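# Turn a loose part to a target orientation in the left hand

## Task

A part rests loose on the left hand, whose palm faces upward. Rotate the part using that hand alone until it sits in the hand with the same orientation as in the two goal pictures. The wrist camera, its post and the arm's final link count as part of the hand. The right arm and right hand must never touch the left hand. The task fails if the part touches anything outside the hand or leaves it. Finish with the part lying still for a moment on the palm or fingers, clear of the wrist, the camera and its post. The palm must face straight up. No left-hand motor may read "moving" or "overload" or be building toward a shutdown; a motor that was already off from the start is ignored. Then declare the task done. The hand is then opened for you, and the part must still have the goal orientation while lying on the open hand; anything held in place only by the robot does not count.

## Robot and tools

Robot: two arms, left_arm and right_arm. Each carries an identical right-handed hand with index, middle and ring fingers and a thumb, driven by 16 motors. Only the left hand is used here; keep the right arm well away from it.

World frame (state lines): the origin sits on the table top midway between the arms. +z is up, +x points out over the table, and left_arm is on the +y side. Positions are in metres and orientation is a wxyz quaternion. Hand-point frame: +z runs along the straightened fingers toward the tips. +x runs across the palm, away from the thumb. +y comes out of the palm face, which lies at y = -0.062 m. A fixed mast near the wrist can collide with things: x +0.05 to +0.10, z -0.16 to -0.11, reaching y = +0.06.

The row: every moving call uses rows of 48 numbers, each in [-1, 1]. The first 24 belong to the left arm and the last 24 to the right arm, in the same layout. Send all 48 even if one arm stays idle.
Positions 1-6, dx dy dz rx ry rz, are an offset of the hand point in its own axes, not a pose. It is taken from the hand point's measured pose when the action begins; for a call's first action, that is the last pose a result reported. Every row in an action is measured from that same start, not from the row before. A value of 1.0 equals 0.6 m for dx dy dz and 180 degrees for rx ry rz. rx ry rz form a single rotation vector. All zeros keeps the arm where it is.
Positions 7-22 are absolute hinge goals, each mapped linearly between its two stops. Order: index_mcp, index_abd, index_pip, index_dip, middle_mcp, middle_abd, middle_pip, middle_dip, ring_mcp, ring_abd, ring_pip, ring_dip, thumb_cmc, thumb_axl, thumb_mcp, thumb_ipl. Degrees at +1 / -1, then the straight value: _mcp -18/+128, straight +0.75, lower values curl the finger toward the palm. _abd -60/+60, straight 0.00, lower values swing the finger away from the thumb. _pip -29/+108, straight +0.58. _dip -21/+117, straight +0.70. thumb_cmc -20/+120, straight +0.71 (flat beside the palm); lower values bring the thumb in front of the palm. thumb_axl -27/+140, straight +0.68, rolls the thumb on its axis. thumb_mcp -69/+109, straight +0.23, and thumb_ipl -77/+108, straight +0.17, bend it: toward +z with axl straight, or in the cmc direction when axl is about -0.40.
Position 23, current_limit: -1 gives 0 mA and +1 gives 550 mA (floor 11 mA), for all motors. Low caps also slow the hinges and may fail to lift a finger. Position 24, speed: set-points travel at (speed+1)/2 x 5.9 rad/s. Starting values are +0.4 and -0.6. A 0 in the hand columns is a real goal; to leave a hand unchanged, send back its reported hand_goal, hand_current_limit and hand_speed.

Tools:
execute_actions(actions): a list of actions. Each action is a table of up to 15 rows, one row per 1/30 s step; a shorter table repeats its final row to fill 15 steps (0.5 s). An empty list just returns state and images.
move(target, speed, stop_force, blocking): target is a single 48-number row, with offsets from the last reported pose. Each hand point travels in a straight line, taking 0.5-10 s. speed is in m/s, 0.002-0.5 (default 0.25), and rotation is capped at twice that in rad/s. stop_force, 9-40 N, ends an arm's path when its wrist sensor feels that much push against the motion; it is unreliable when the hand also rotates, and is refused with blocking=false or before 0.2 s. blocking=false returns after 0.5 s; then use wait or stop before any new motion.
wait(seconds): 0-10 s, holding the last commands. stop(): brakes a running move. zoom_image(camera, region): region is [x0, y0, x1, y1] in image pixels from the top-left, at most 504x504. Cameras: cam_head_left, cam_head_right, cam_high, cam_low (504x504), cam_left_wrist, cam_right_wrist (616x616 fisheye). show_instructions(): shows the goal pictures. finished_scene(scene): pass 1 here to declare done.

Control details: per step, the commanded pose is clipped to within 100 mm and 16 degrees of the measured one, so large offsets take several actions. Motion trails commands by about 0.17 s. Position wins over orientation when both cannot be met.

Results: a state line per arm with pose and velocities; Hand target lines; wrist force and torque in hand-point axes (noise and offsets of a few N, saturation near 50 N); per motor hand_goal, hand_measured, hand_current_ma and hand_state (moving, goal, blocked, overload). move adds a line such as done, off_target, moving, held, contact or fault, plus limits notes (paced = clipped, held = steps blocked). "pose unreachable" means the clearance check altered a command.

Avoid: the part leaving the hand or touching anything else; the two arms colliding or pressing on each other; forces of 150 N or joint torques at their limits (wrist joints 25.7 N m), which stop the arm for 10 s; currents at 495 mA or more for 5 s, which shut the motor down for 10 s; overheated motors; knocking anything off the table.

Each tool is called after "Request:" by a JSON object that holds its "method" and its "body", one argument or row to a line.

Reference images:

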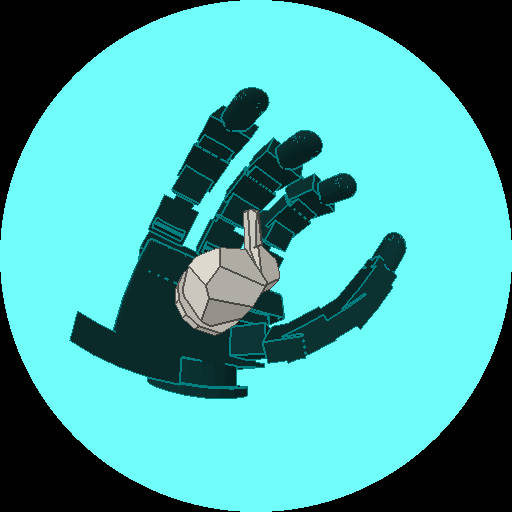

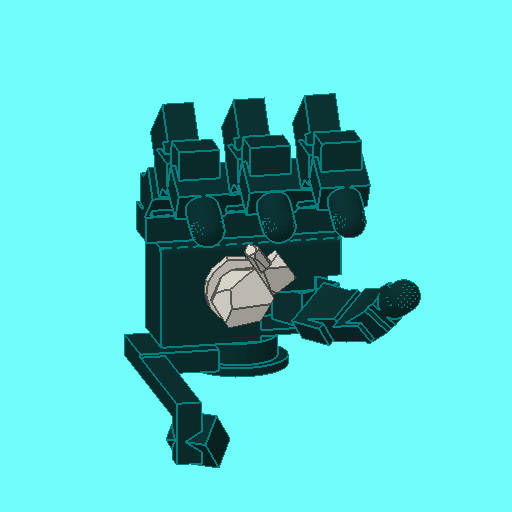

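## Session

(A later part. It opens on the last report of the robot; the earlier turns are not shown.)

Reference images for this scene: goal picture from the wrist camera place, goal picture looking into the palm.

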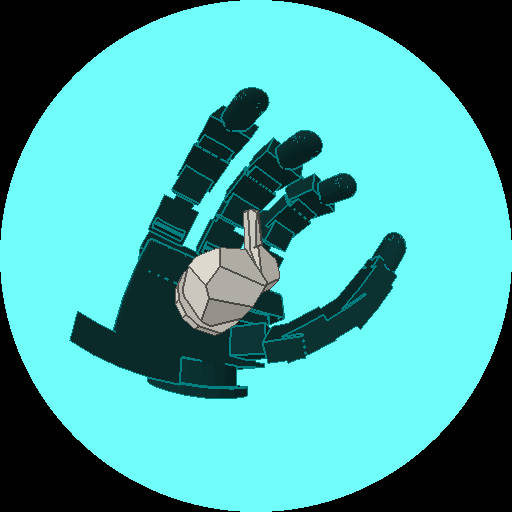

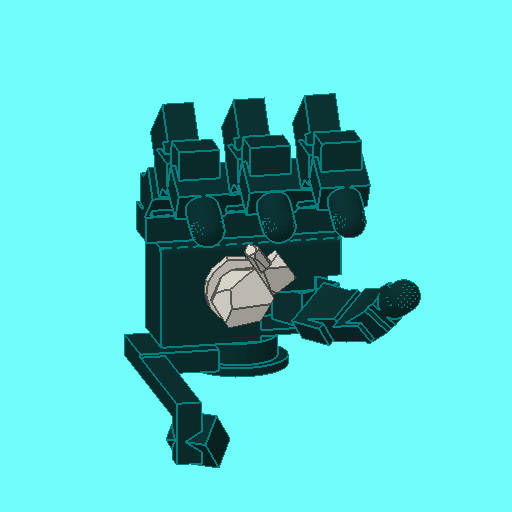

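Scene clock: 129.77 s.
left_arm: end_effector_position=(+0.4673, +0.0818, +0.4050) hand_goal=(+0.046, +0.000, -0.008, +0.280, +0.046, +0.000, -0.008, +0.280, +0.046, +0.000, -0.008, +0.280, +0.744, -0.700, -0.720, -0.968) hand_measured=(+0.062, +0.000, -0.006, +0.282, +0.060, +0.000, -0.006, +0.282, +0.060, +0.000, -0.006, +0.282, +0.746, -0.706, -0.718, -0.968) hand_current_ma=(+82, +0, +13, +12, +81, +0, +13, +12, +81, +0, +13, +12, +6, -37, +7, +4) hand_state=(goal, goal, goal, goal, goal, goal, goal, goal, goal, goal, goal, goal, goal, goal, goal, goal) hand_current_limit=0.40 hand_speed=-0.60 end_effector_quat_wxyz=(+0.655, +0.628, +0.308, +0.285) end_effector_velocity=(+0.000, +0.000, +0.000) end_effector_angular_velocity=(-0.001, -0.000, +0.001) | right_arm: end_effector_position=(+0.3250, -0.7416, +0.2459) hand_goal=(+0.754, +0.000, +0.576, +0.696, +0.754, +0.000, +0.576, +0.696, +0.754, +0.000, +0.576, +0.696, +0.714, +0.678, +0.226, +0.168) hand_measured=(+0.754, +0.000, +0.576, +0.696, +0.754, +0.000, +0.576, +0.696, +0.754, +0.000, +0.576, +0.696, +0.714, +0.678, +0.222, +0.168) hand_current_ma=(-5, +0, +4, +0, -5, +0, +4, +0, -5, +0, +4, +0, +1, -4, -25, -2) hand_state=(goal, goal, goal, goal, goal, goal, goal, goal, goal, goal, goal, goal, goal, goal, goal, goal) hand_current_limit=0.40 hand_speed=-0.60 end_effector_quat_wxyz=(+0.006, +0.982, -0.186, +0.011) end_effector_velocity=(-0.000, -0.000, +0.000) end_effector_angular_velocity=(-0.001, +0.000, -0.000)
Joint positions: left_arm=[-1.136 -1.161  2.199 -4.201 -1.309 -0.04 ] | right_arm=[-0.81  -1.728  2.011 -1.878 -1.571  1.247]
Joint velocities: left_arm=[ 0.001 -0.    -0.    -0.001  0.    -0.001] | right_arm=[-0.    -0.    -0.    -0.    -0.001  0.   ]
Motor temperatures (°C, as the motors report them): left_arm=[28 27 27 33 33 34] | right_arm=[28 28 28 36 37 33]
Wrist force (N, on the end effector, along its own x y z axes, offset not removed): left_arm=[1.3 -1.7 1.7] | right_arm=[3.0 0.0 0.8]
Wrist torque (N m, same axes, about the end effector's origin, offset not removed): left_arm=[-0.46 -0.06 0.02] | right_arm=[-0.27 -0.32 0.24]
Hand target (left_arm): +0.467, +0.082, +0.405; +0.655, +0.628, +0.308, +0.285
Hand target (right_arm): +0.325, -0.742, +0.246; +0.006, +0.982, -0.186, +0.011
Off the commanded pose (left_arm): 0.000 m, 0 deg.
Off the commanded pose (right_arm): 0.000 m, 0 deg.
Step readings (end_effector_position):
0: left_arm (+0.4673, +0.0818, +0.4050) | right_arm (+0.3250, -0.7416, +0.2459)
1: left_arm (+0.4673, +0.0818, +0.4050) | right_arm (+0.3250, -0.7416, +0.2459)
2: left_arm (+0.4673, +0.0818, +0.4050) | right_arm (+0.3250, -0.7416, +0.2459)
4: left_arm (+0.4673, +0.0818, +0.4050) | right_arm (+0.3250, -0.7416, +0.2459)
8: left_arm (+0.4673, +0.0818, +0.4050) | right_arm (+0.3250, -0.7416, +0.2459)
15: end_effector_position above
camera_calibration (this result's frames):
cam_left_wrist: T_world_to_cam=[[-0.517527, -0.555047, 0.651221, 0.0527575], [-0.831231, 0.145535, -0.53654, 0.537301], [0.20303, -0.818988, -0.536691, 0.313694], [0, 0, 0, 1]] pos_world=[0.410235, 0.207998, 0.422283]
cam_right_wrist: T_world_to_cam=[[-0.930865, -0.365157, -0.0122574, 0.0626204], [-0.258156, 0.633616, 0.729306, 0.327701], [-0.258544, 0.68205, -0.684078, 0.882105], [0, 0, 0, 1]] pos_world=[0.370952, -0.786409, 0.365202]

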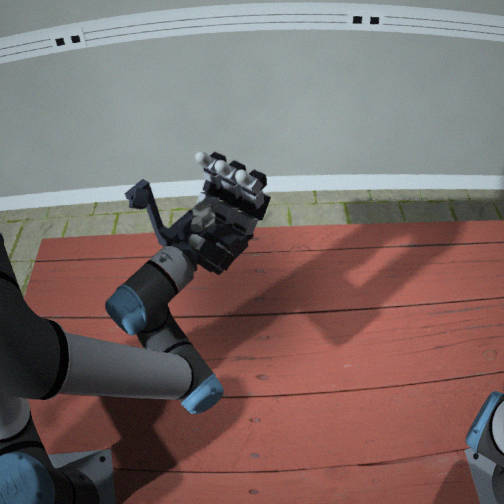

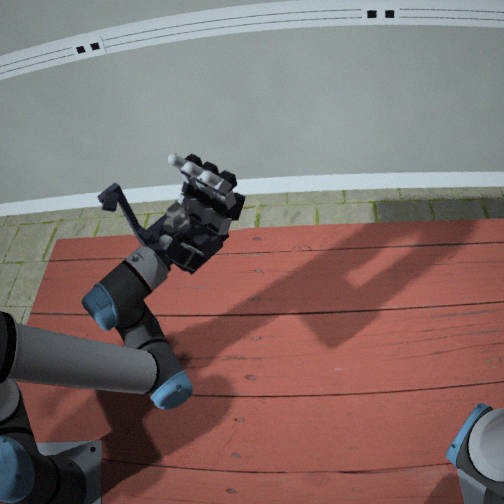

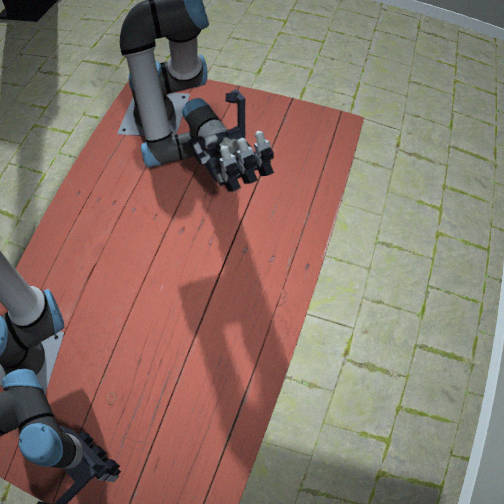

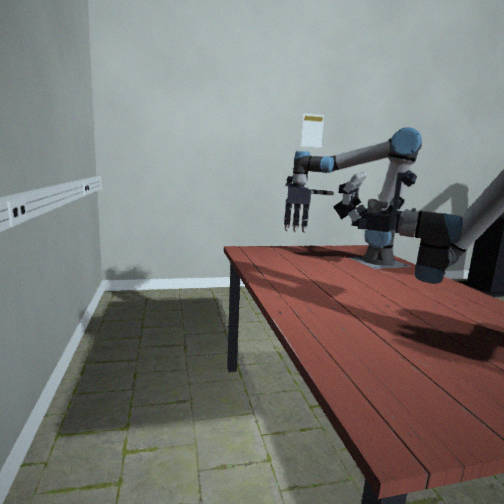

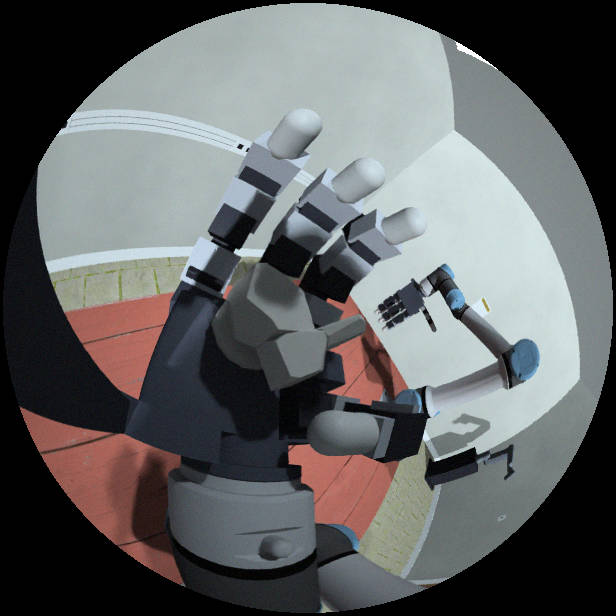

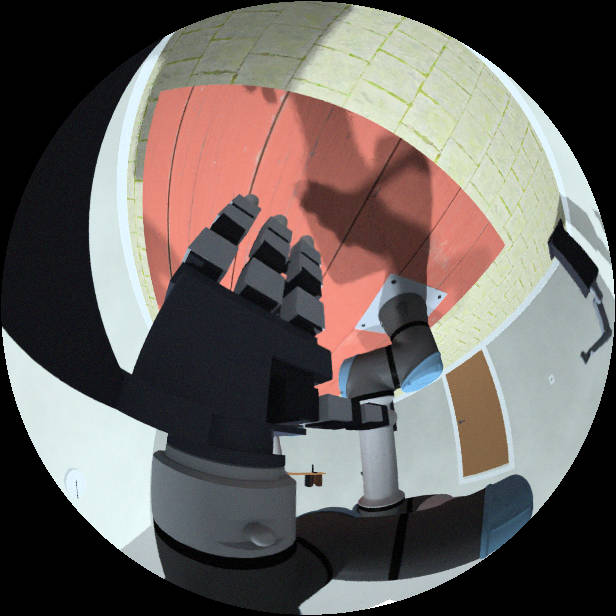

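Request:
{"method": "execute_actions", "body": {
  "actions": [
    [[0,0,0,0,0,0, 0.046,0,-0.008,0.28, 0.046,0,-0.008,0.28, 0.046,0,-0.008,0.28, 0.694,-0.461,-0.772,-0.968, 0.4,-0.6, 0,0,0,0,0,0, 0.754,0,0.576,0.696, 0.754,0,0.576,0.696, 0.754,0,0.576,0.696, 0.714,0.678,0.226,0.168, 0.4,-0.6]],
    [[0,0,0,0,0,0, 0.046,0,-0.008,0.28, 0.046,0,-0.008,0.28, 0.046,0,-0.008,0.28, 0.71,-0.30,-0.765,-0.968, 0.4,-0.75, 0,0,0,0,0,0, 0.754,0,0.576,0.696, 0.754,0,0.576,0.696, 0.754,0,0.576,0.696, 0.714,0.678,0.226,0.168, 0.4,-0.6]]
  ]
}}

Request:
{"method": "zoom_image", "body": {
  "camera": "cam_left_wrist",
  "region": [190, 240, 440, 490]
}}

Scene clock: 142.97 s.
left_arm: end_effector_position=(+0.4673, +0.0818, +0.4050) hand_goal=(+0.046, +0.000, -0.008, +0.280, +0.046, +0.000, -0.008, +0.280, +0.046, +0.000, -0.008, +0.280, +0.710, -0.300, -0.764, -0.968) hand_measured=(+0.062, +0.000, -0.006, +0.282, +0.060, +0.000, -0.006, +0.282, +0.060, +0.000, -0.006, +0.282, +0.712, -0.302, -0.766, -0.968) hand_current_ma=(+82, +0, +13, +12, +81, +0, +13, +12, +81, +0, +13, +12, +7, -19, -18, +4) hand_state=(goal, goal, goal, goal, goal, goal, goal, goal, goal, goal, goal, goal, goal, goal, goal, goal) hand_current_limit=0.40 hand_speed=-0.75 end_effector_quat_wxyz=(+0.655, +0.628, +0.308, +0.285) end_effector_velocity=(+0.000, -0.000, +0.000) end_effector_angular_velocity=(+0.000, -0.001, -0.000) | right_arm: end_effector_position=(+0.3250, -0.7416, +0.2459) hand_goal=(+0.754, +0.000, +0.576, +0.696, +0.754, +0.000, +0.576, +0.696, +0.754, +0.000, +0.576, +0.696, +0.714, +0.678, +0.226, +0.168) hand_measured=(+0.754, +0.000, +0.576, +0.696, +0.754, +0.000, +0.576, +0.696, +0.754, +0.000, +0.576, +0.696, +0.714, +0.678, +0.222, +0.168) hand_current_ma=(-5, +0, +4, +0, -5, +0, +4, +0, -5, +0, +4, +0, +1, -4, -25, -2) hand_state=(goal, goal, goal, goal, goal, goal, goal, goal, goal, goal, goal, goal, goal, goal, goal, goal) hand_current_limit=0.40 hand_speed=-0.60 end_effector_quat_wxyz=(+0.006, +0.982, -0.186, +0.011) end_effector_velocity=(+0.000, +0.000, +0.001) end_effector_angular_velocity=(-0.000, -0.002, -0.000)
Joint positions: left_arm=[-1.136 -1.161  2.199 -4.201 -1.309 -0.04 ] | right_arm=[-0.81  -1.728  2.011 -1.878 -1.571  1.247]
Joint velocities: left_arm=[-0.     0.    -0.001 -0.     0.     0.001] | right_arm=[-0.    -0.001 -0.    -0.     0.001  0.   ]
Motor temperatures (°C, as the motors report them): left_arm=[28 27 27 33 33 34] | right_arm=[28 28 28 36 37 33]
Wrist force (N, on the end effector, along its own x y z axes, offset not removed): left_arm=[1.5 0.1 2.3] | right_arm=[4.0 -0.9 0.5]
Wrist torque (N m, same axes, about the end effector's origin, offset not removed): left_arm=[-0.33 -0.12 -0.01] | right_arm=[-0.22 -0.45 0.36]
Hand target (left_arm): +0.467, +0.082, +0.405; +0.655, +0.628, +0.308, +0.285
Hand target (right_arm): +0.325, -0.742, +0.246; +0.006, +0.982, -0.186, +0.011
Off the commanded pose (left_arm): 0.000 m, 0 deg.
Off the commanded pose (right_arm): 0.000 m, 0 deg.
Step readings (end_effector_position; steps 1 to 15: 1st action; 16 to 30: 2nd action):
0: left_arm (+0.4673, +0.0818, +0.4050) | right_arm (+0.3250, -0.7416, +0.2459)
1: left_arm (+0.4673, +0.0818, +0.4050) | right_arm (+0.3250, -0.7416, +0.2459)
2: left_arm (+0.4673, +0.0818, +0.4050) | right_arm (+0.3250, -0.7416, +0.2459)
4: left_arm (+0.4673, +0.0818, +0.4050) | right_arm (+0.3250, -0.7416, +0.2459)
8: left_arm (+0.4673, +0.0818, +0.4050) | right_arm (+0.3250, -0.7416, +0.2459)
15: left_arm (+0.4673, +0.0818, +0.4050) | right_arm (+0.3250, -0.7416, +0.2459)
16: left_arm (+0.4673, +0.0818, +0.4050) | right_arm (+0.3250, -0.7416, +0.2459)
17: left_arm (+0.4673, +0.0818, +0.4050) | right_arm (+0.3250, -0.7416, +0.2459)
19: left_arm (+0.4673, +0.0818, +0.4050) | right_arm (+0.3250, -0.7416, +0.2459)
23: left_arm (+0.4673, +0.0818, +0.4050) | right_arm (+0.3250, -0.7416, +0.2459)
30: end_effector_position above
camera_calibration (this result's frames):
cam_left_wrist: T_world_to_cam=[[-0.517527, -0.555047, 0.651221, 0.0527574], [-0.831231, 0.145535, -0.53654, 0.5373], [0.203029, -0.818989, -0.536691, 0.313694], [0, 0, 0, 1]] pos_world=[0.410235, 0.207998, 0.422283]
cam_right_wrist: T_world_to_cam=[[-0.930865, -0.365157, -0.0122575, 0.06262], [-0.258156, 0.633616, 0.729306, 0.327701], [-0.258545, 0.68205, -0.684078, 0.882105], [0, 0, 0, 1]] pos_world=[0.370952, -0.786409, 0.365202]

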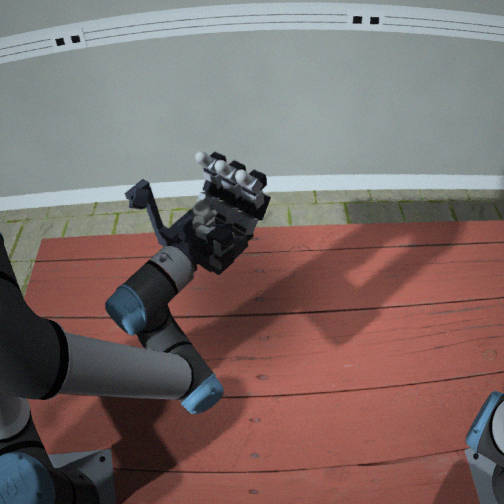

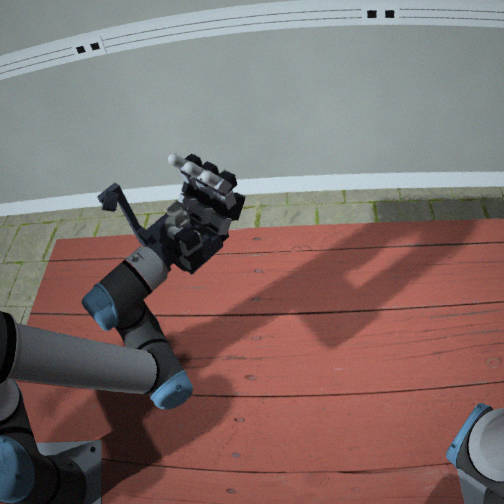

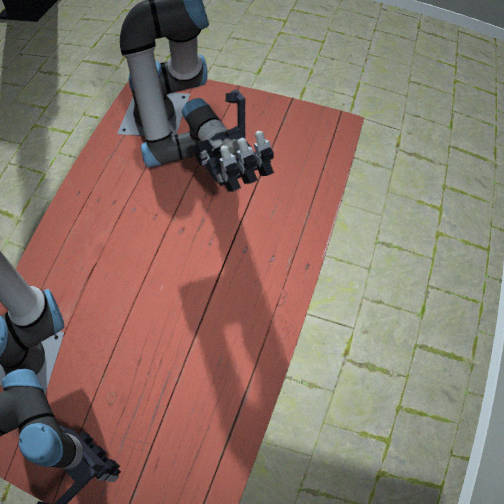

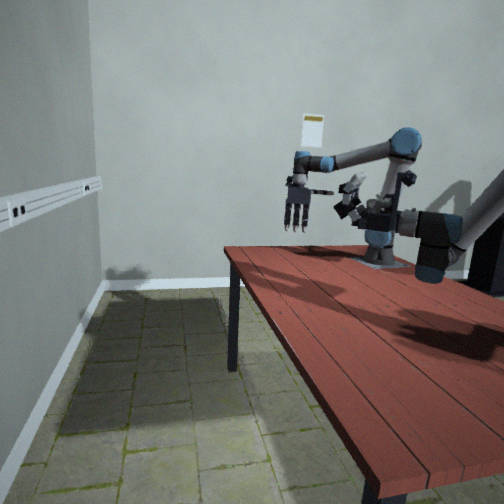

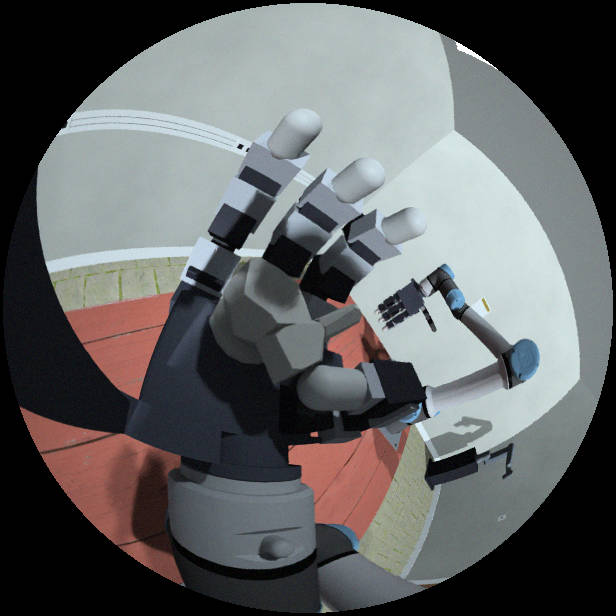

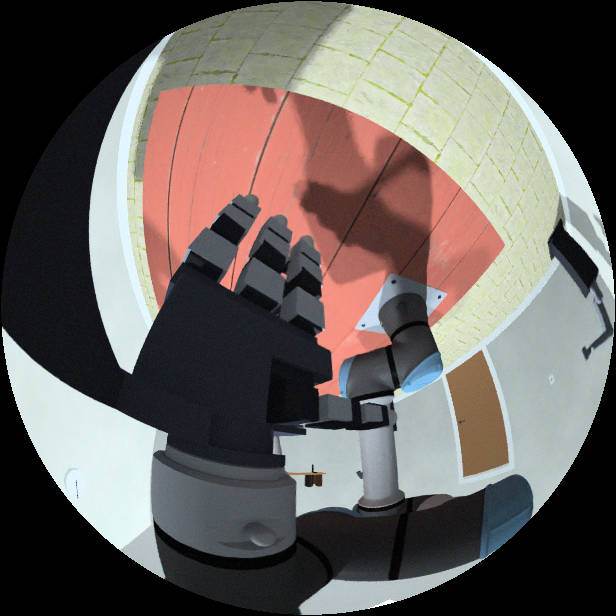

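Region (190, 240, 440, 490) of cam_left_wrist's 616x616 image, scaled by 2.016, with more detail than that image has.

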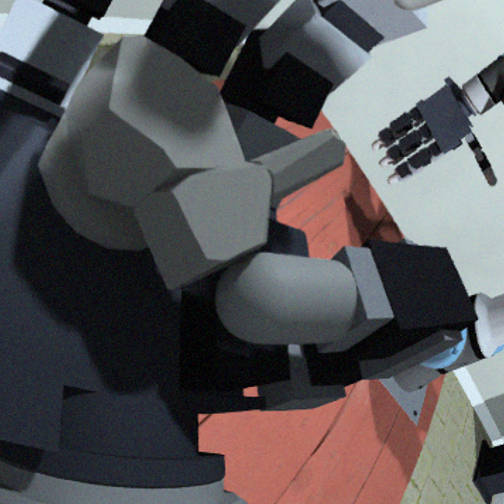

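Request:
{"method": "execute_actions", "body": {
  "actions": [
    [[0,0,0,0,0,0, 0.046,0,-0.008,0.28, 0.046,0,-0.008,0.28, 0.548,-0.583,-0.854,-0.464, 0.71,-0.30,-0.765,-0.968, 0.7,0.2, 0,0,0,0,0,0, 0.754,0,0.576,0.696, 0.754,0,0.576,0.696, 0.754,0,0.576,0.696, 0.714,0.678,0.226,0.168, 0.4,-0.6]]
  ]
}}

Scene clock: 176.03 s.
left_arm: end_effector_position=(+0.4673, +0.0818, +0.4050) hand_goal=(+0.046, +0.000, -0.008, +0.280, +0.046, +0.000, -0.008, +0.280, +0.548, -0.582, -0.854, -0.464, +0.710, -0.300, -0.764, -0.968) hand_measured=(+0.062, +0.000, -0.006, +0.282, +0.060, +0.000, -0.006, +0.282, +0.552, -0.578, -0.594, -0.240, +0.712, -0.302, -0.766, -0.968) hand_current_ma=(+82, +0, +13, +12, +81, +0, +13, +12, +36, +7, +63, +52, +7, -20, -18, +4) hand_state=(goal, goal, goal, goal, goal, goal, goal, goal, moving, moving, moving, moving, goal, goal, goal, goal) hand_current_limit=0.70 hand_speed=0.20 end_effector_quat_wxyz=(+0.655, +0.628, +0.308, +0.285) end_effector_velocity=(+0.000, +0.000, +0.001) end_effector_angular_velocity=(-0.003, +0.000, -0.000) | right_arm: end_effector_position=(+0.3250, -0.7416, +0.2459) hand_goal=(+0.754, +0.000, +0.576, +0.696, +0.754, +0.000, +0.576, +0.696, +0.754, +0.000, +0.576, +0.696, +0.714, +0.678, +0.226, +0.168) hand_measured=(+0.754, +0.000, +0.576, +0.696, +0.754, +0.000, +0.576, +0.696, +0.754, +0.000, +0.576, +0.696, +0.714, +0.678, +0.222, +0.168) hand_current_ma=(-5, +0, +4, +0, -5, +0, +4, +0, -5, +0, +4, +0, +1, -4, -25, -2) hand_state=(goal, goal, goal, goal, goal, goal, goal, goal, goal, goal, goal, goal, goal, goal, goal, goal) hand_current_limit=0.40 hand_speed=-0.60 end_effector_quat_wxyz=(+0.006, +0.982, -0.186, +0.011) end_effector_velocity=(+0.000, +0.000, +0.000) end_effector_angular_velocity=(+0.000, -0.001, +0.000)
Joint positions: left_arm=[-1.136 -1.161  2.199 -4.201 -1.309 -0.04 ] | right_arm=[-0.81  -1.728  2.011 -1.878 -1.571  1.247]
Joint velocities: left_arm=[ 0.    -0.    -0.001 -0.    -0.    -0.002] | right_arm=[ 0.    -0.    -0.    -0.     0.001 -0.   ]
Motor temperatures (°C, as the motors report them): left_arm=[28 27 27 33 33 34] | right_arm=[28 28 28 36 37 33]
Wrist force (N, on the end effector, along its own x y z axes, offset not removed): left_arm=[-0.1 -1.1 -0.8] | right_arm=[2.5 -0.4 0.6]
Wrist torque (N m, same axes, about the end effector's origin, offset not removed): left_arm=[-0.22 0.13 -0.17] | right_arm=[-0.19 -0.29 0.17]
Hand target (left_arm): +0.467, +0.082, +0.405; +0.655, +0.628, +0.308, +0.285
Hand target (right_arm): +0.325, -0.742, +0.246; +0.006, +0.982, -0.186, +0.011
Off the commanded pose (left_arm): 0.000 m, 0 deg.
Off the commanded pose (right_arm): 0.000 m, 0 deg.
Step readings (end_effector_position):
0: left_arm (+0.4673, +0.0818, +0.4050) | right_arm (+0.3250, -0.7416, +0.2459)
1: left_arm (+0.4673, +0.0818, +0.4050) | right_arm (+0.3250, -0.7416, +0.2459)
2: left_arm (+0.4673, +0.0818, +0.4050) | right_arm (+0.3250, -0.7416, +0.2459)
4: left_arm (+0.4673, +0.0818, +0.4050) | right_arm (+0.3250, -0.7416, +0.2459)
8: left_arm (+0.4673, +0.0818, +0.4050) | right_arm (+0.3250, -0.7416, +0.2459)
15: end_effector_position above
camera_calibration (this result's frames):
cam_left_wrist: T_world_to_cam=[[-0.517527, -0.555047, 0.65122, 0.0527576], [-0.831231, 0.145535, -0.53654, 0.537301], [0.20303, -0.818988, -0.536691, 0.313693], [0, 0, 0, 1]] pos_world=[0.410235, 0.207998, 0.422283]
cam_right_wrist: T_world_to_cam=[[-0.930865, -0.365157, -0.0122574, 0.0626202], [-0.258156, 0.633616, 0.729306, 0.327701], [-0.258544, 0.68205, -0.684078, 0.882105], [0, 0, 0, 1]] pos_world=[0.370952, -0.78641, 0.365202]

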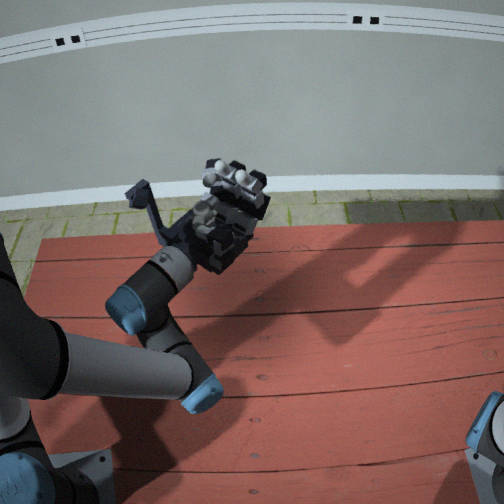

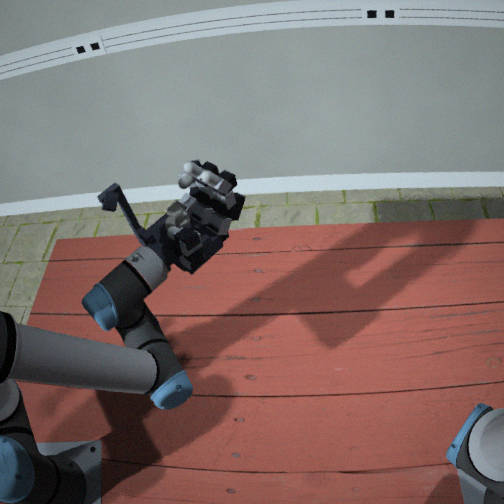

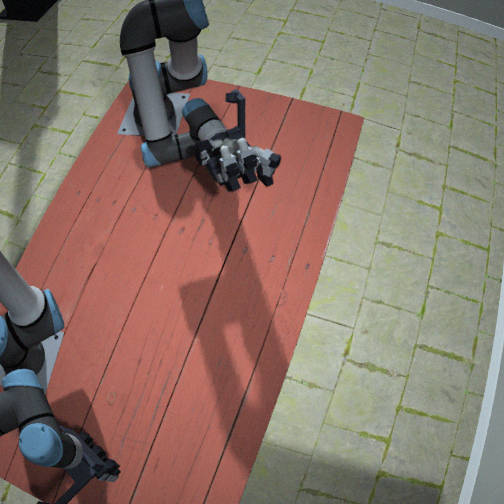

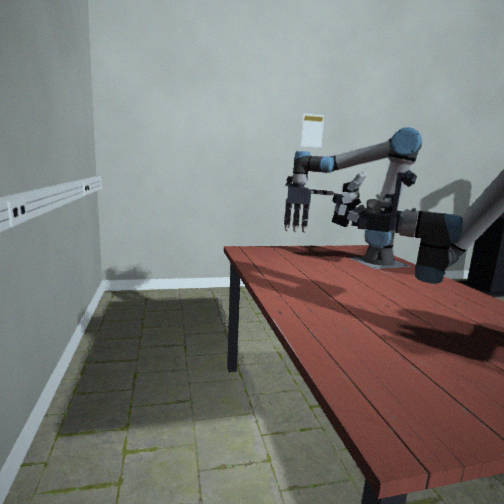

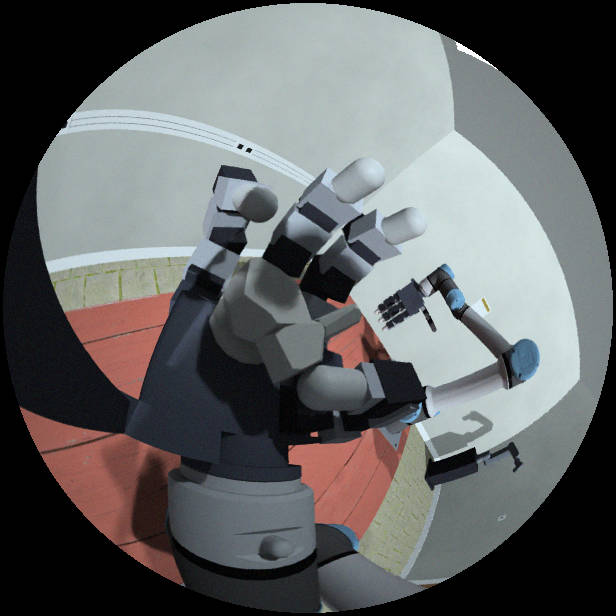

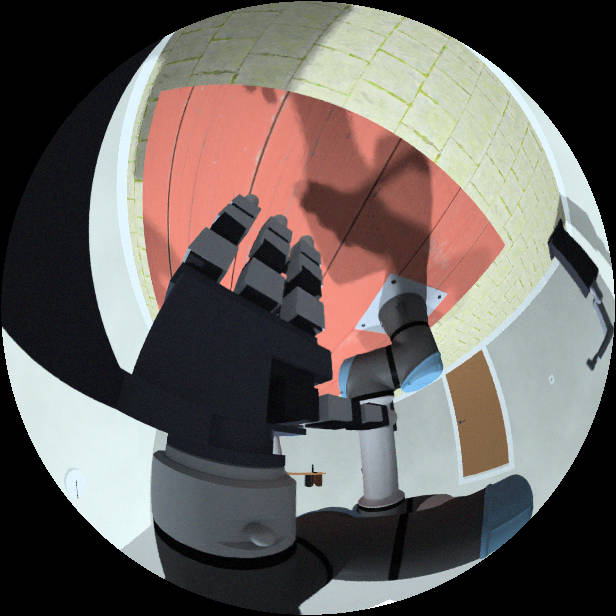

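Request:
{"method": "execute_actions", "body": {
  "actions": [
    [[0,0,0,0,0,0, 0.046,0,-0.008,0.28, 0.046,0,-0.008,0.28, 0.30,-0.583,-0.854,-0.464, 0.71,-0.30,-0.765,-0.968, 0.4,-0.7, 0,0,0,0,0,0, 0.754,0,0.576,0.696, 0.754,0,0.576,0.696, 0.754,0,0.576,0.696, 0.714,0.678,0.226,0.168, 0.4,-0.6]]
  ]
}}

Request:
{"method": "zoom_image", "body": {
  "camera": "cam_left_wrist",
  "region": [160, 170, 440, 450]
}}

Scene clock: 180.27 s.
left_arm: end_effector_position=(+0.4673, +0.0818, +0.4050) hand_goal=(+0.046, +0.000, -0.008, +0.280, +0.046, +0.000, -0.008, +0.280, +0.300, -0.582, -0.854, -0.464, +0.710, -0.300, -0.764, -0.968) hand_measured=(+0.062, +0.000, -0.006, +0.282, +0.060, +0.000, -0.006, +0.282, +0.314, -0.580, -0.852, -0.462, +0.712, -0.302, -0.766, -0.968) hand_current_ma=(+82, +0, +13, +12, +81, +0, +13, +12, +76, +12, +5, +11, +7, -20, -18, +4) hand_state=(goal, goal, goal, goal, goal, goal, goal, goal, moving, goal, goal, goal, goal, goal, goal, goal) hand_current_limit=0.40 hand_speed=-0.70 end_effector_quat_wxyz=(+0.655, +0.628, +0.308, +0.285) end_effector_velocity=(+0.000, +0.000, -0.000) end_effector_angular_velocity=(+0.000, +0.002, +0.000) | right_arm: end_effector_position=(+0.3250, -0.7416, +0.2459) hand_goal=(+0.754, +0.000, +0.576, +0.696, +0.754, +0.000, +0.576, +0.696, +0.754, +0.000, +0.576, +0.696, +0.714, +0.678, +0.226, +0.168) hand_measured=(+0.754, +0.000, +0.576, +0.696, +0.754, +0.000, +0.576, +0.696, +0.754, +0.000, +0.576, +0.696, +0.714, +0.678, +0.222, +0.168) hand_current_ma=(-5, +0, +4, +0, -5, +0, +4, +0, -5, +0, +4, +0, +1, -4, -25, -2) hand_state=(goal, goal, goal, goal, goal, goal, goal, goal, goal, goal, goal, goal, goal, goal, goal, goal) hand_current_limit=0.40 hand_speed=-0.60 end_effector_quat_wxyz=(+0.006, +0.982, -0.186, +0.011) end_effector_velocity=(+0.000, +0.000, -0.000) end_effector_angular_velocity=(+0.002, -0.001, +0.000)
Joint positions: left_arm=[-1.136 -1.161  2.199 -4.201 -1.309 -0.04 ] | right_arm=[-0.81  -1.728  2.011 -1.878 -1.571  1.247]
Joint velocities: left_arm=[ 0.    -0.     0.001  0.001  0.    -0.002] | right_arm=[-0.     0.     0.    -0.     0.002 -0.   ]
Motor temperatures (°C, as the motors report them): left_arm=[28 27 27 33 33 34] | right_arm=[28 28 28 36 37 33]
Wrist force (N, on the end effector, along its own x y z axes, offset not removed): left_arm=[0.5 -2.5 1.3] | right_arm=[5.4 0.0 1.0]
Wrist torque (N m, same axes, about the end effector's origin, offset not removed): left_arm=[-0.38 -0.02 -0.11] | right_arm=[-0.22 -0.77 0.62]
Hand target (left_arm): +0.467, +0.082, +0.405; +0.655, +0.628, +0.308, +0.285
Hand target (right_arm): +0.325, -0.742, +0.246; +0.006, +0.982, -0.186, +0.011
Off the commanded pose (left_arm): 0.000 m, 0 deg.
Off the commanded pose (right_arm): 0.000 m, 0 deg.
Step readings (end_effector_position):
0: left_arm (+0.4673, +0.0818, +0.4050) | right_arm (+0.3250, -0.7416, +0.2459)
1: left_arm (+0.4673, +0.0818, +0.4050) | right_arm (+0.3250, -0.7416, +0.2459)
2: left_arm (+0.4673, +0.0818, +0.4050) | right_arm (+0.3250, -0.7416, +0.2459)
4: left_arm (+0.4673, +0.0818, +0.4050) | right_arm (+0.3250, -0.7416, +0.2459)
8: left_arm (+0.4673, +0.0818, +0.4050) | right_arm (+0.3250, -0.7416, +0.2459)
15: end_effector_position above
camera_calibration (this result's frames):
cam_left_wrist: T_world_to_cam=[[-0.517527, -0.555047, 0.65122, 0.0527576], [-0.831231, 0.145535, -0.53654, 0.5373], [0.20303, -0.818988, -0.536691, 0.313694], [0, 0, 0, 1]] pos_world=[0.410235, 0.207998, 0.422283]
cam_right_wrist: T_world_to_cam=[[-0.930865, -0.365157, -0.0122574, 0.0626199], [-0.258156, 0.633616, 0.729306, 0.327701], [-0.258545, 0.68205, -0.684078, 0.882105], [0, 0, 0, 1]] pos_world=[0.370952, -0.786409, 0.365202]

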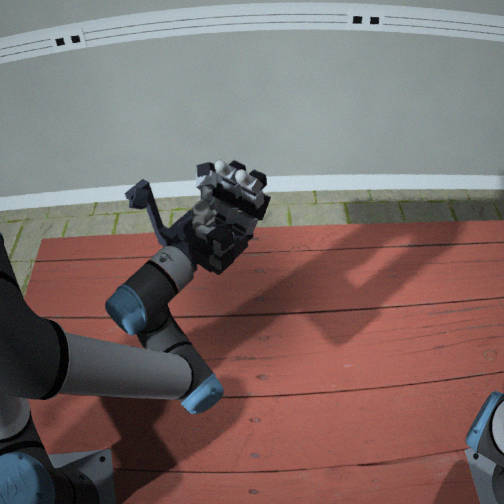

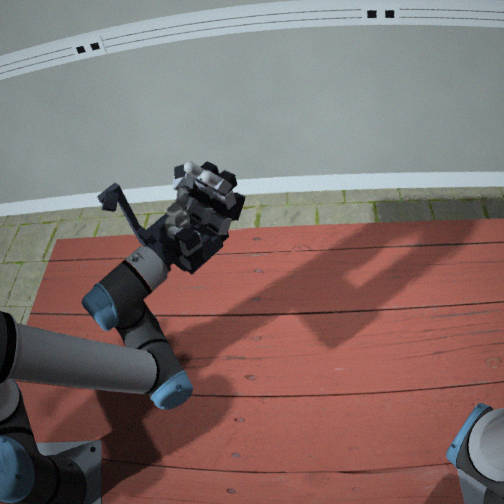

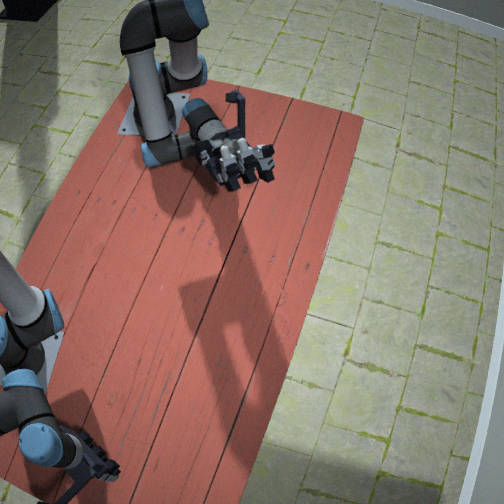

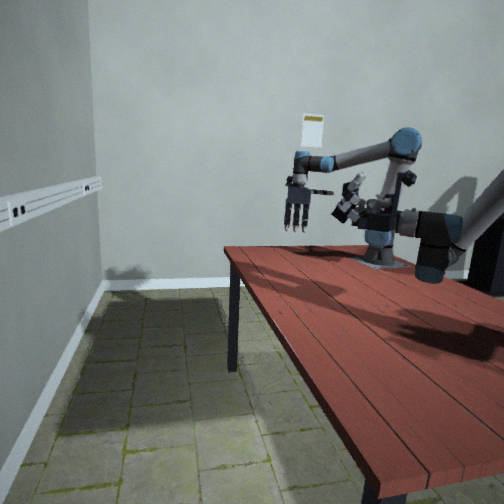

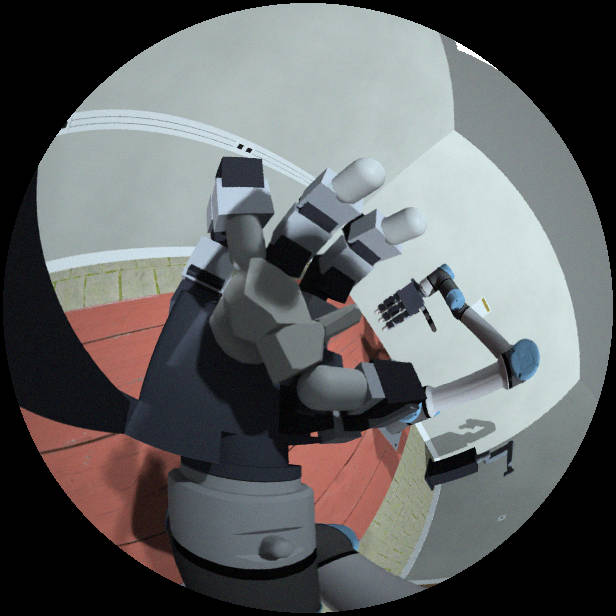

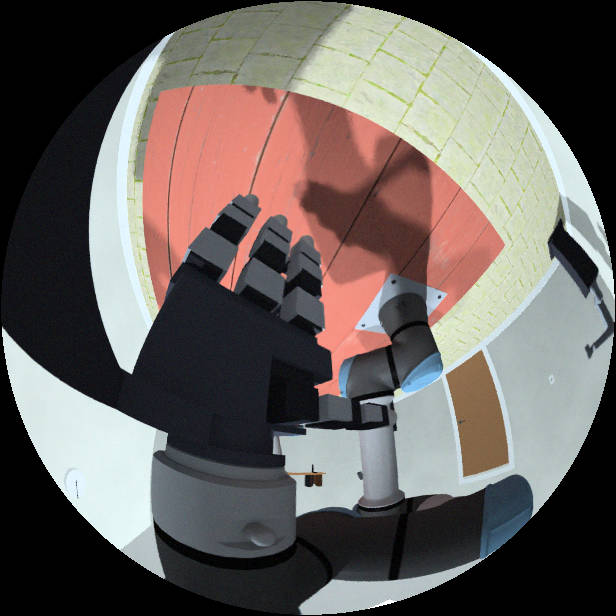

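Region (160, 170, 440, 450) of cam_left_wrist's 616x616 image, scaled by 1.800, with more detail than that image has.

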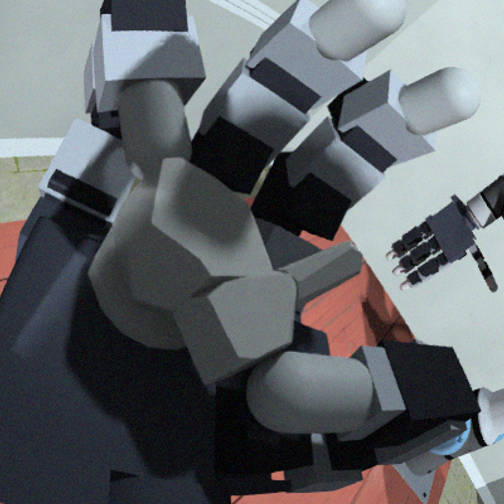

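Request:
{"method": "execute_actions", "body": {
  "actions": [
    [[0,0,0,0,0,0, 0.046,0,-0.008,0.28, 0.046,0,-0.008,0.28, 0.10,-0.50,-0.854,-0.464, 0.86,-0.26,-0.797,-0.968, 0.2,-0.78, 0,0,0,0,0,0, 0.754,0,0.576,0.696, 0.754,0,0.576,0.696, 0.754,0,0.576,0.696, 0.714,0.678,0.226,0.168, 0.4,-0.6]]
  ]
}}

Request:
{"method": "zoom_image", "body": {
  "camera": "cam_left_wrist",
  "region": [160, 170, 440, 450]
}}

Scene clock: 196.33 s.
left_arm: end_effector_position=(+0.4673, +0.0818, +0.4050) hand_goal=(+0.046, +0.000, -0.008, +0.280, +0.046, +0.000, -0.008, +0.280, +0.100, -0.500, -0.854, -0.464, +0.860, -0.260, -0.796, -0.968) hand_measured=(+0.062, +0.000, -0.006, +0.282, +0.060, +0.000, -0.006, +0.282, +0.120, -0.504, -0.852, -0.462, +0.862, -0.262, -0.796, -0.968) hand_current_ma=(+82, +0, +13, +12, +81, +0, +13, +12, +113, -19, +9, +11, +14, -9, +5, -2) hand_state=(goal, goal, goal, goal, goal, goal, goal, goal, moving, goal, goal, goal, moving, goal, goal, goal) hand_current_limit=0.20 hand_speed=-0.78 end_effector_quat_wxyz=(+0.655, +0.628, +0.308, +0.285) end_effector_velocity=(+0.000, +0.000, +0.000) end_effector_angular_velocity=(-0.001, +0.000, -0.000) | right_arm: end_effector_position=(+0.3250, -0.7416, +0.2459) hand_goal=(+0.754, +0.000, +0.576, +0.696, +0.754, +0.000, +0.576, +0.696, +0.754, +0.000, +0.576, +0.696, +0.714, +0.678, +0.226, +0.168) hand_measured=(+0.754, +0.000, +0.576, +0.696, +0.754, +0.000, +0.576, +0.696, +0.754, +0.000, +0.576, +0.696, +0.714, +0.678, +0.222, +0.168) hand_current_ma=(-5, +0, +4, +0, -5, +0, +4, +0, -5, +0, +4, +0, +1, -4, -25, -2) hand_state=(goal, goal, goal, goal, goal, goal, goal, goal, goal, goal, goal, goal, goal, goal, goal, goal) hand_current_limit=0.40 hand_speed=-0.60 end_effector_quat_wxyz=(+0.006, +0.982, -0.186, +0.011) end_effector_velocity=(+0.000, +0.000, -0.000) end_effector_angular_velocity=(+0.001, -0.001, +0.000)
Joint positions: left_arm=[-1.136 -1.161  2.199 -4.201 -1.309 -0.04 ] | right_arm=[-0.81  -1.728  2.011 -1.878 -1.571  1.247]
Joint velocities: left_arm=[-0.     0.    -0.    -0.    -0.    -0.001] | right_arm=[ 0.     0.     0.     0.     0.001 -0.   ]
Motor temperatures (°C, as the motors report them): left_arm=[28 27 27 33 33 34] | right_arm=[28 28 28 36 37 33]
Wrist force (N, on the end effector, along its own x y z axes, offset not removed): left_arm=[0.0 -0.8 2.2] | right_arm=[1.8 -0.1 0.7]
Wrist torque (N m, same axes, about the end effector's origin, offset not removed): left_arm=[-0.31 0.11 -0.09] | right_arm=[-0.24 -0.25 0.22]
Hand target (left_arm): +0.467, +0.082, +0.405; +0.655, +0.628, +0.308, +0.285
Hand target (right_arm): +0.325, -0.742, +0.246; +0.006, +0.982, -0.186, +0.011
Off the commanded pose (left_arm): 0.000 m, 0 deg.
Off the commanded pose (right_arm): 0.000 m, 0 deg.
Step readings (end_effector_position):
0: left_arm (+0.4673, +0.0818, +0.4050) | right_arm (+0.3250, -0.7416, +0.2459)
1: left_arm (+0.4673, +0.0818, +0.4050) | right_arm (+0.3250, -0.7416, +0.2459)
2: left_arm (+0.4673, +0.0818, +0.4050) | right_arm (+0.3250, -0.7416, +0.2459)
4: left_arm (+0.4673, +0.0818, +0.4050) | right_arm (+0.3250, -0.7416, +0.2459)
8: left_arm (+0.4673, +0.0818, +0.4050) | right_arm (+0.3250, -0.7416, +0.2459)
15: end_effector_position above
camera_calibration (this result's frames):
cam_left_wrist: T_world_to_cam=[[-0.517527, -0.555047, 0.651221, 0.0527575], [-0.831231, 0.145535, -0.53654, 0.5373], [0.203029, -0.818988, -0.536691, 0.313694], [0, 0, 0, 1]] pos_world=[0.410235, 0.207998, 0.422283]
cam_right_wrist: T_world_to_cam=[[-0.930865, -0.365157, -0.0122574, 0.0626201], [-0.258156, 0.633616, 0.729306, 0.327701], [-0.258544, 0.68205, -0.684078, 0.882105], [0, 0, 0, 1]] pos_world=[0.370952, -0.78641, 0.365202]

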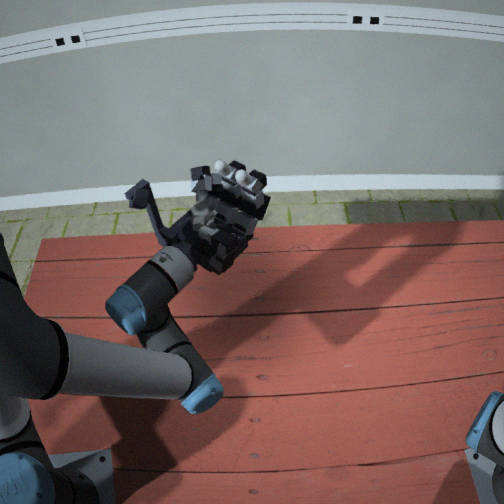

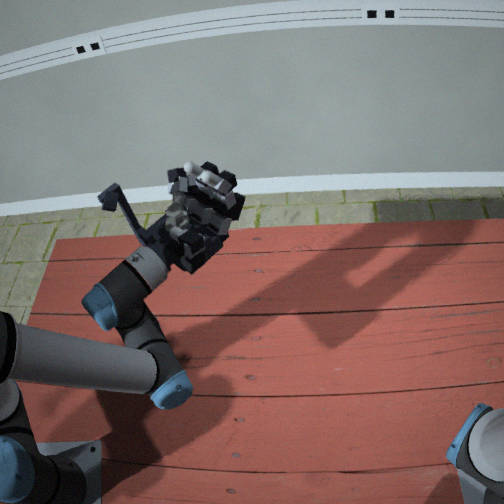

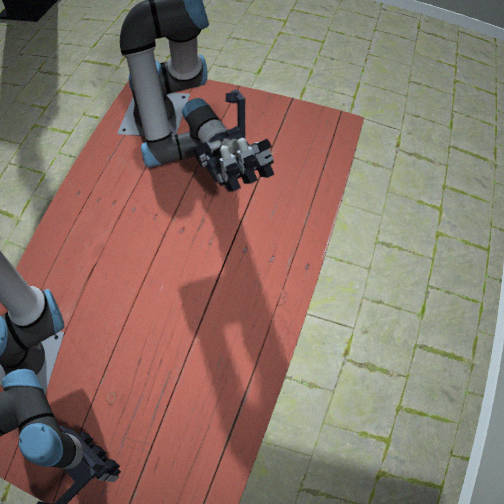

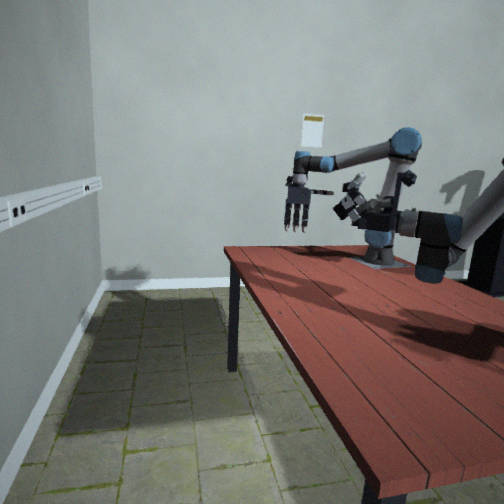

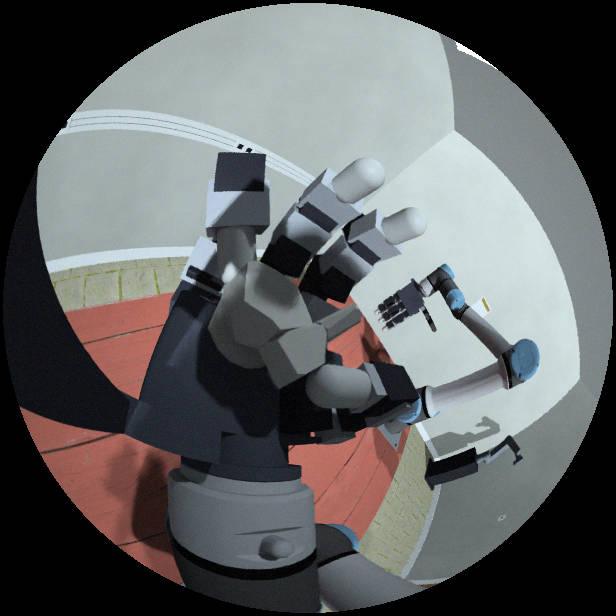

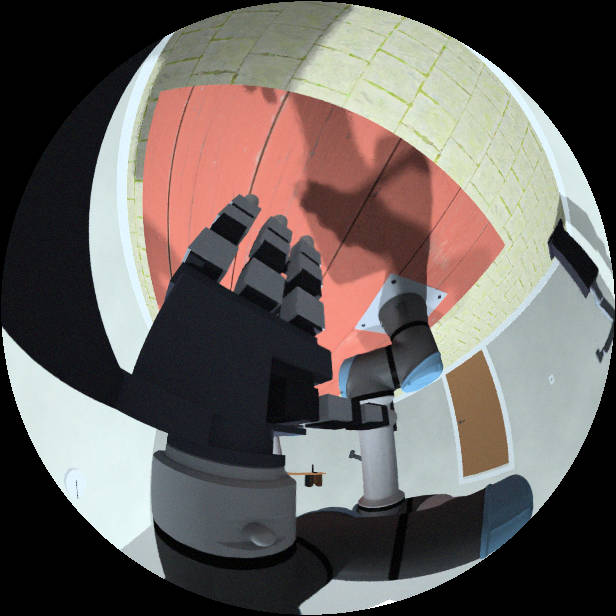

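Region (160, 170, 440, 450) of cam_left_wrist's 616x616 image, scaled by 1.800, with more detail than that image has.

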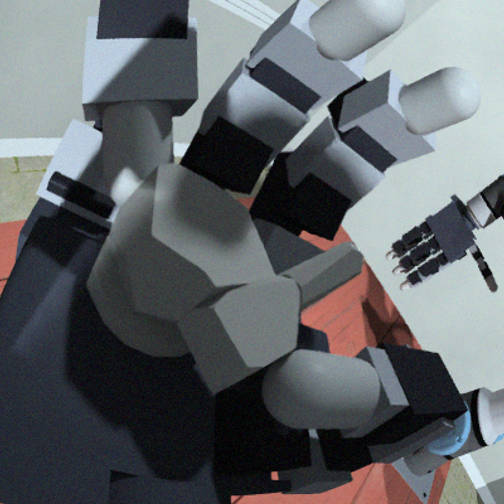

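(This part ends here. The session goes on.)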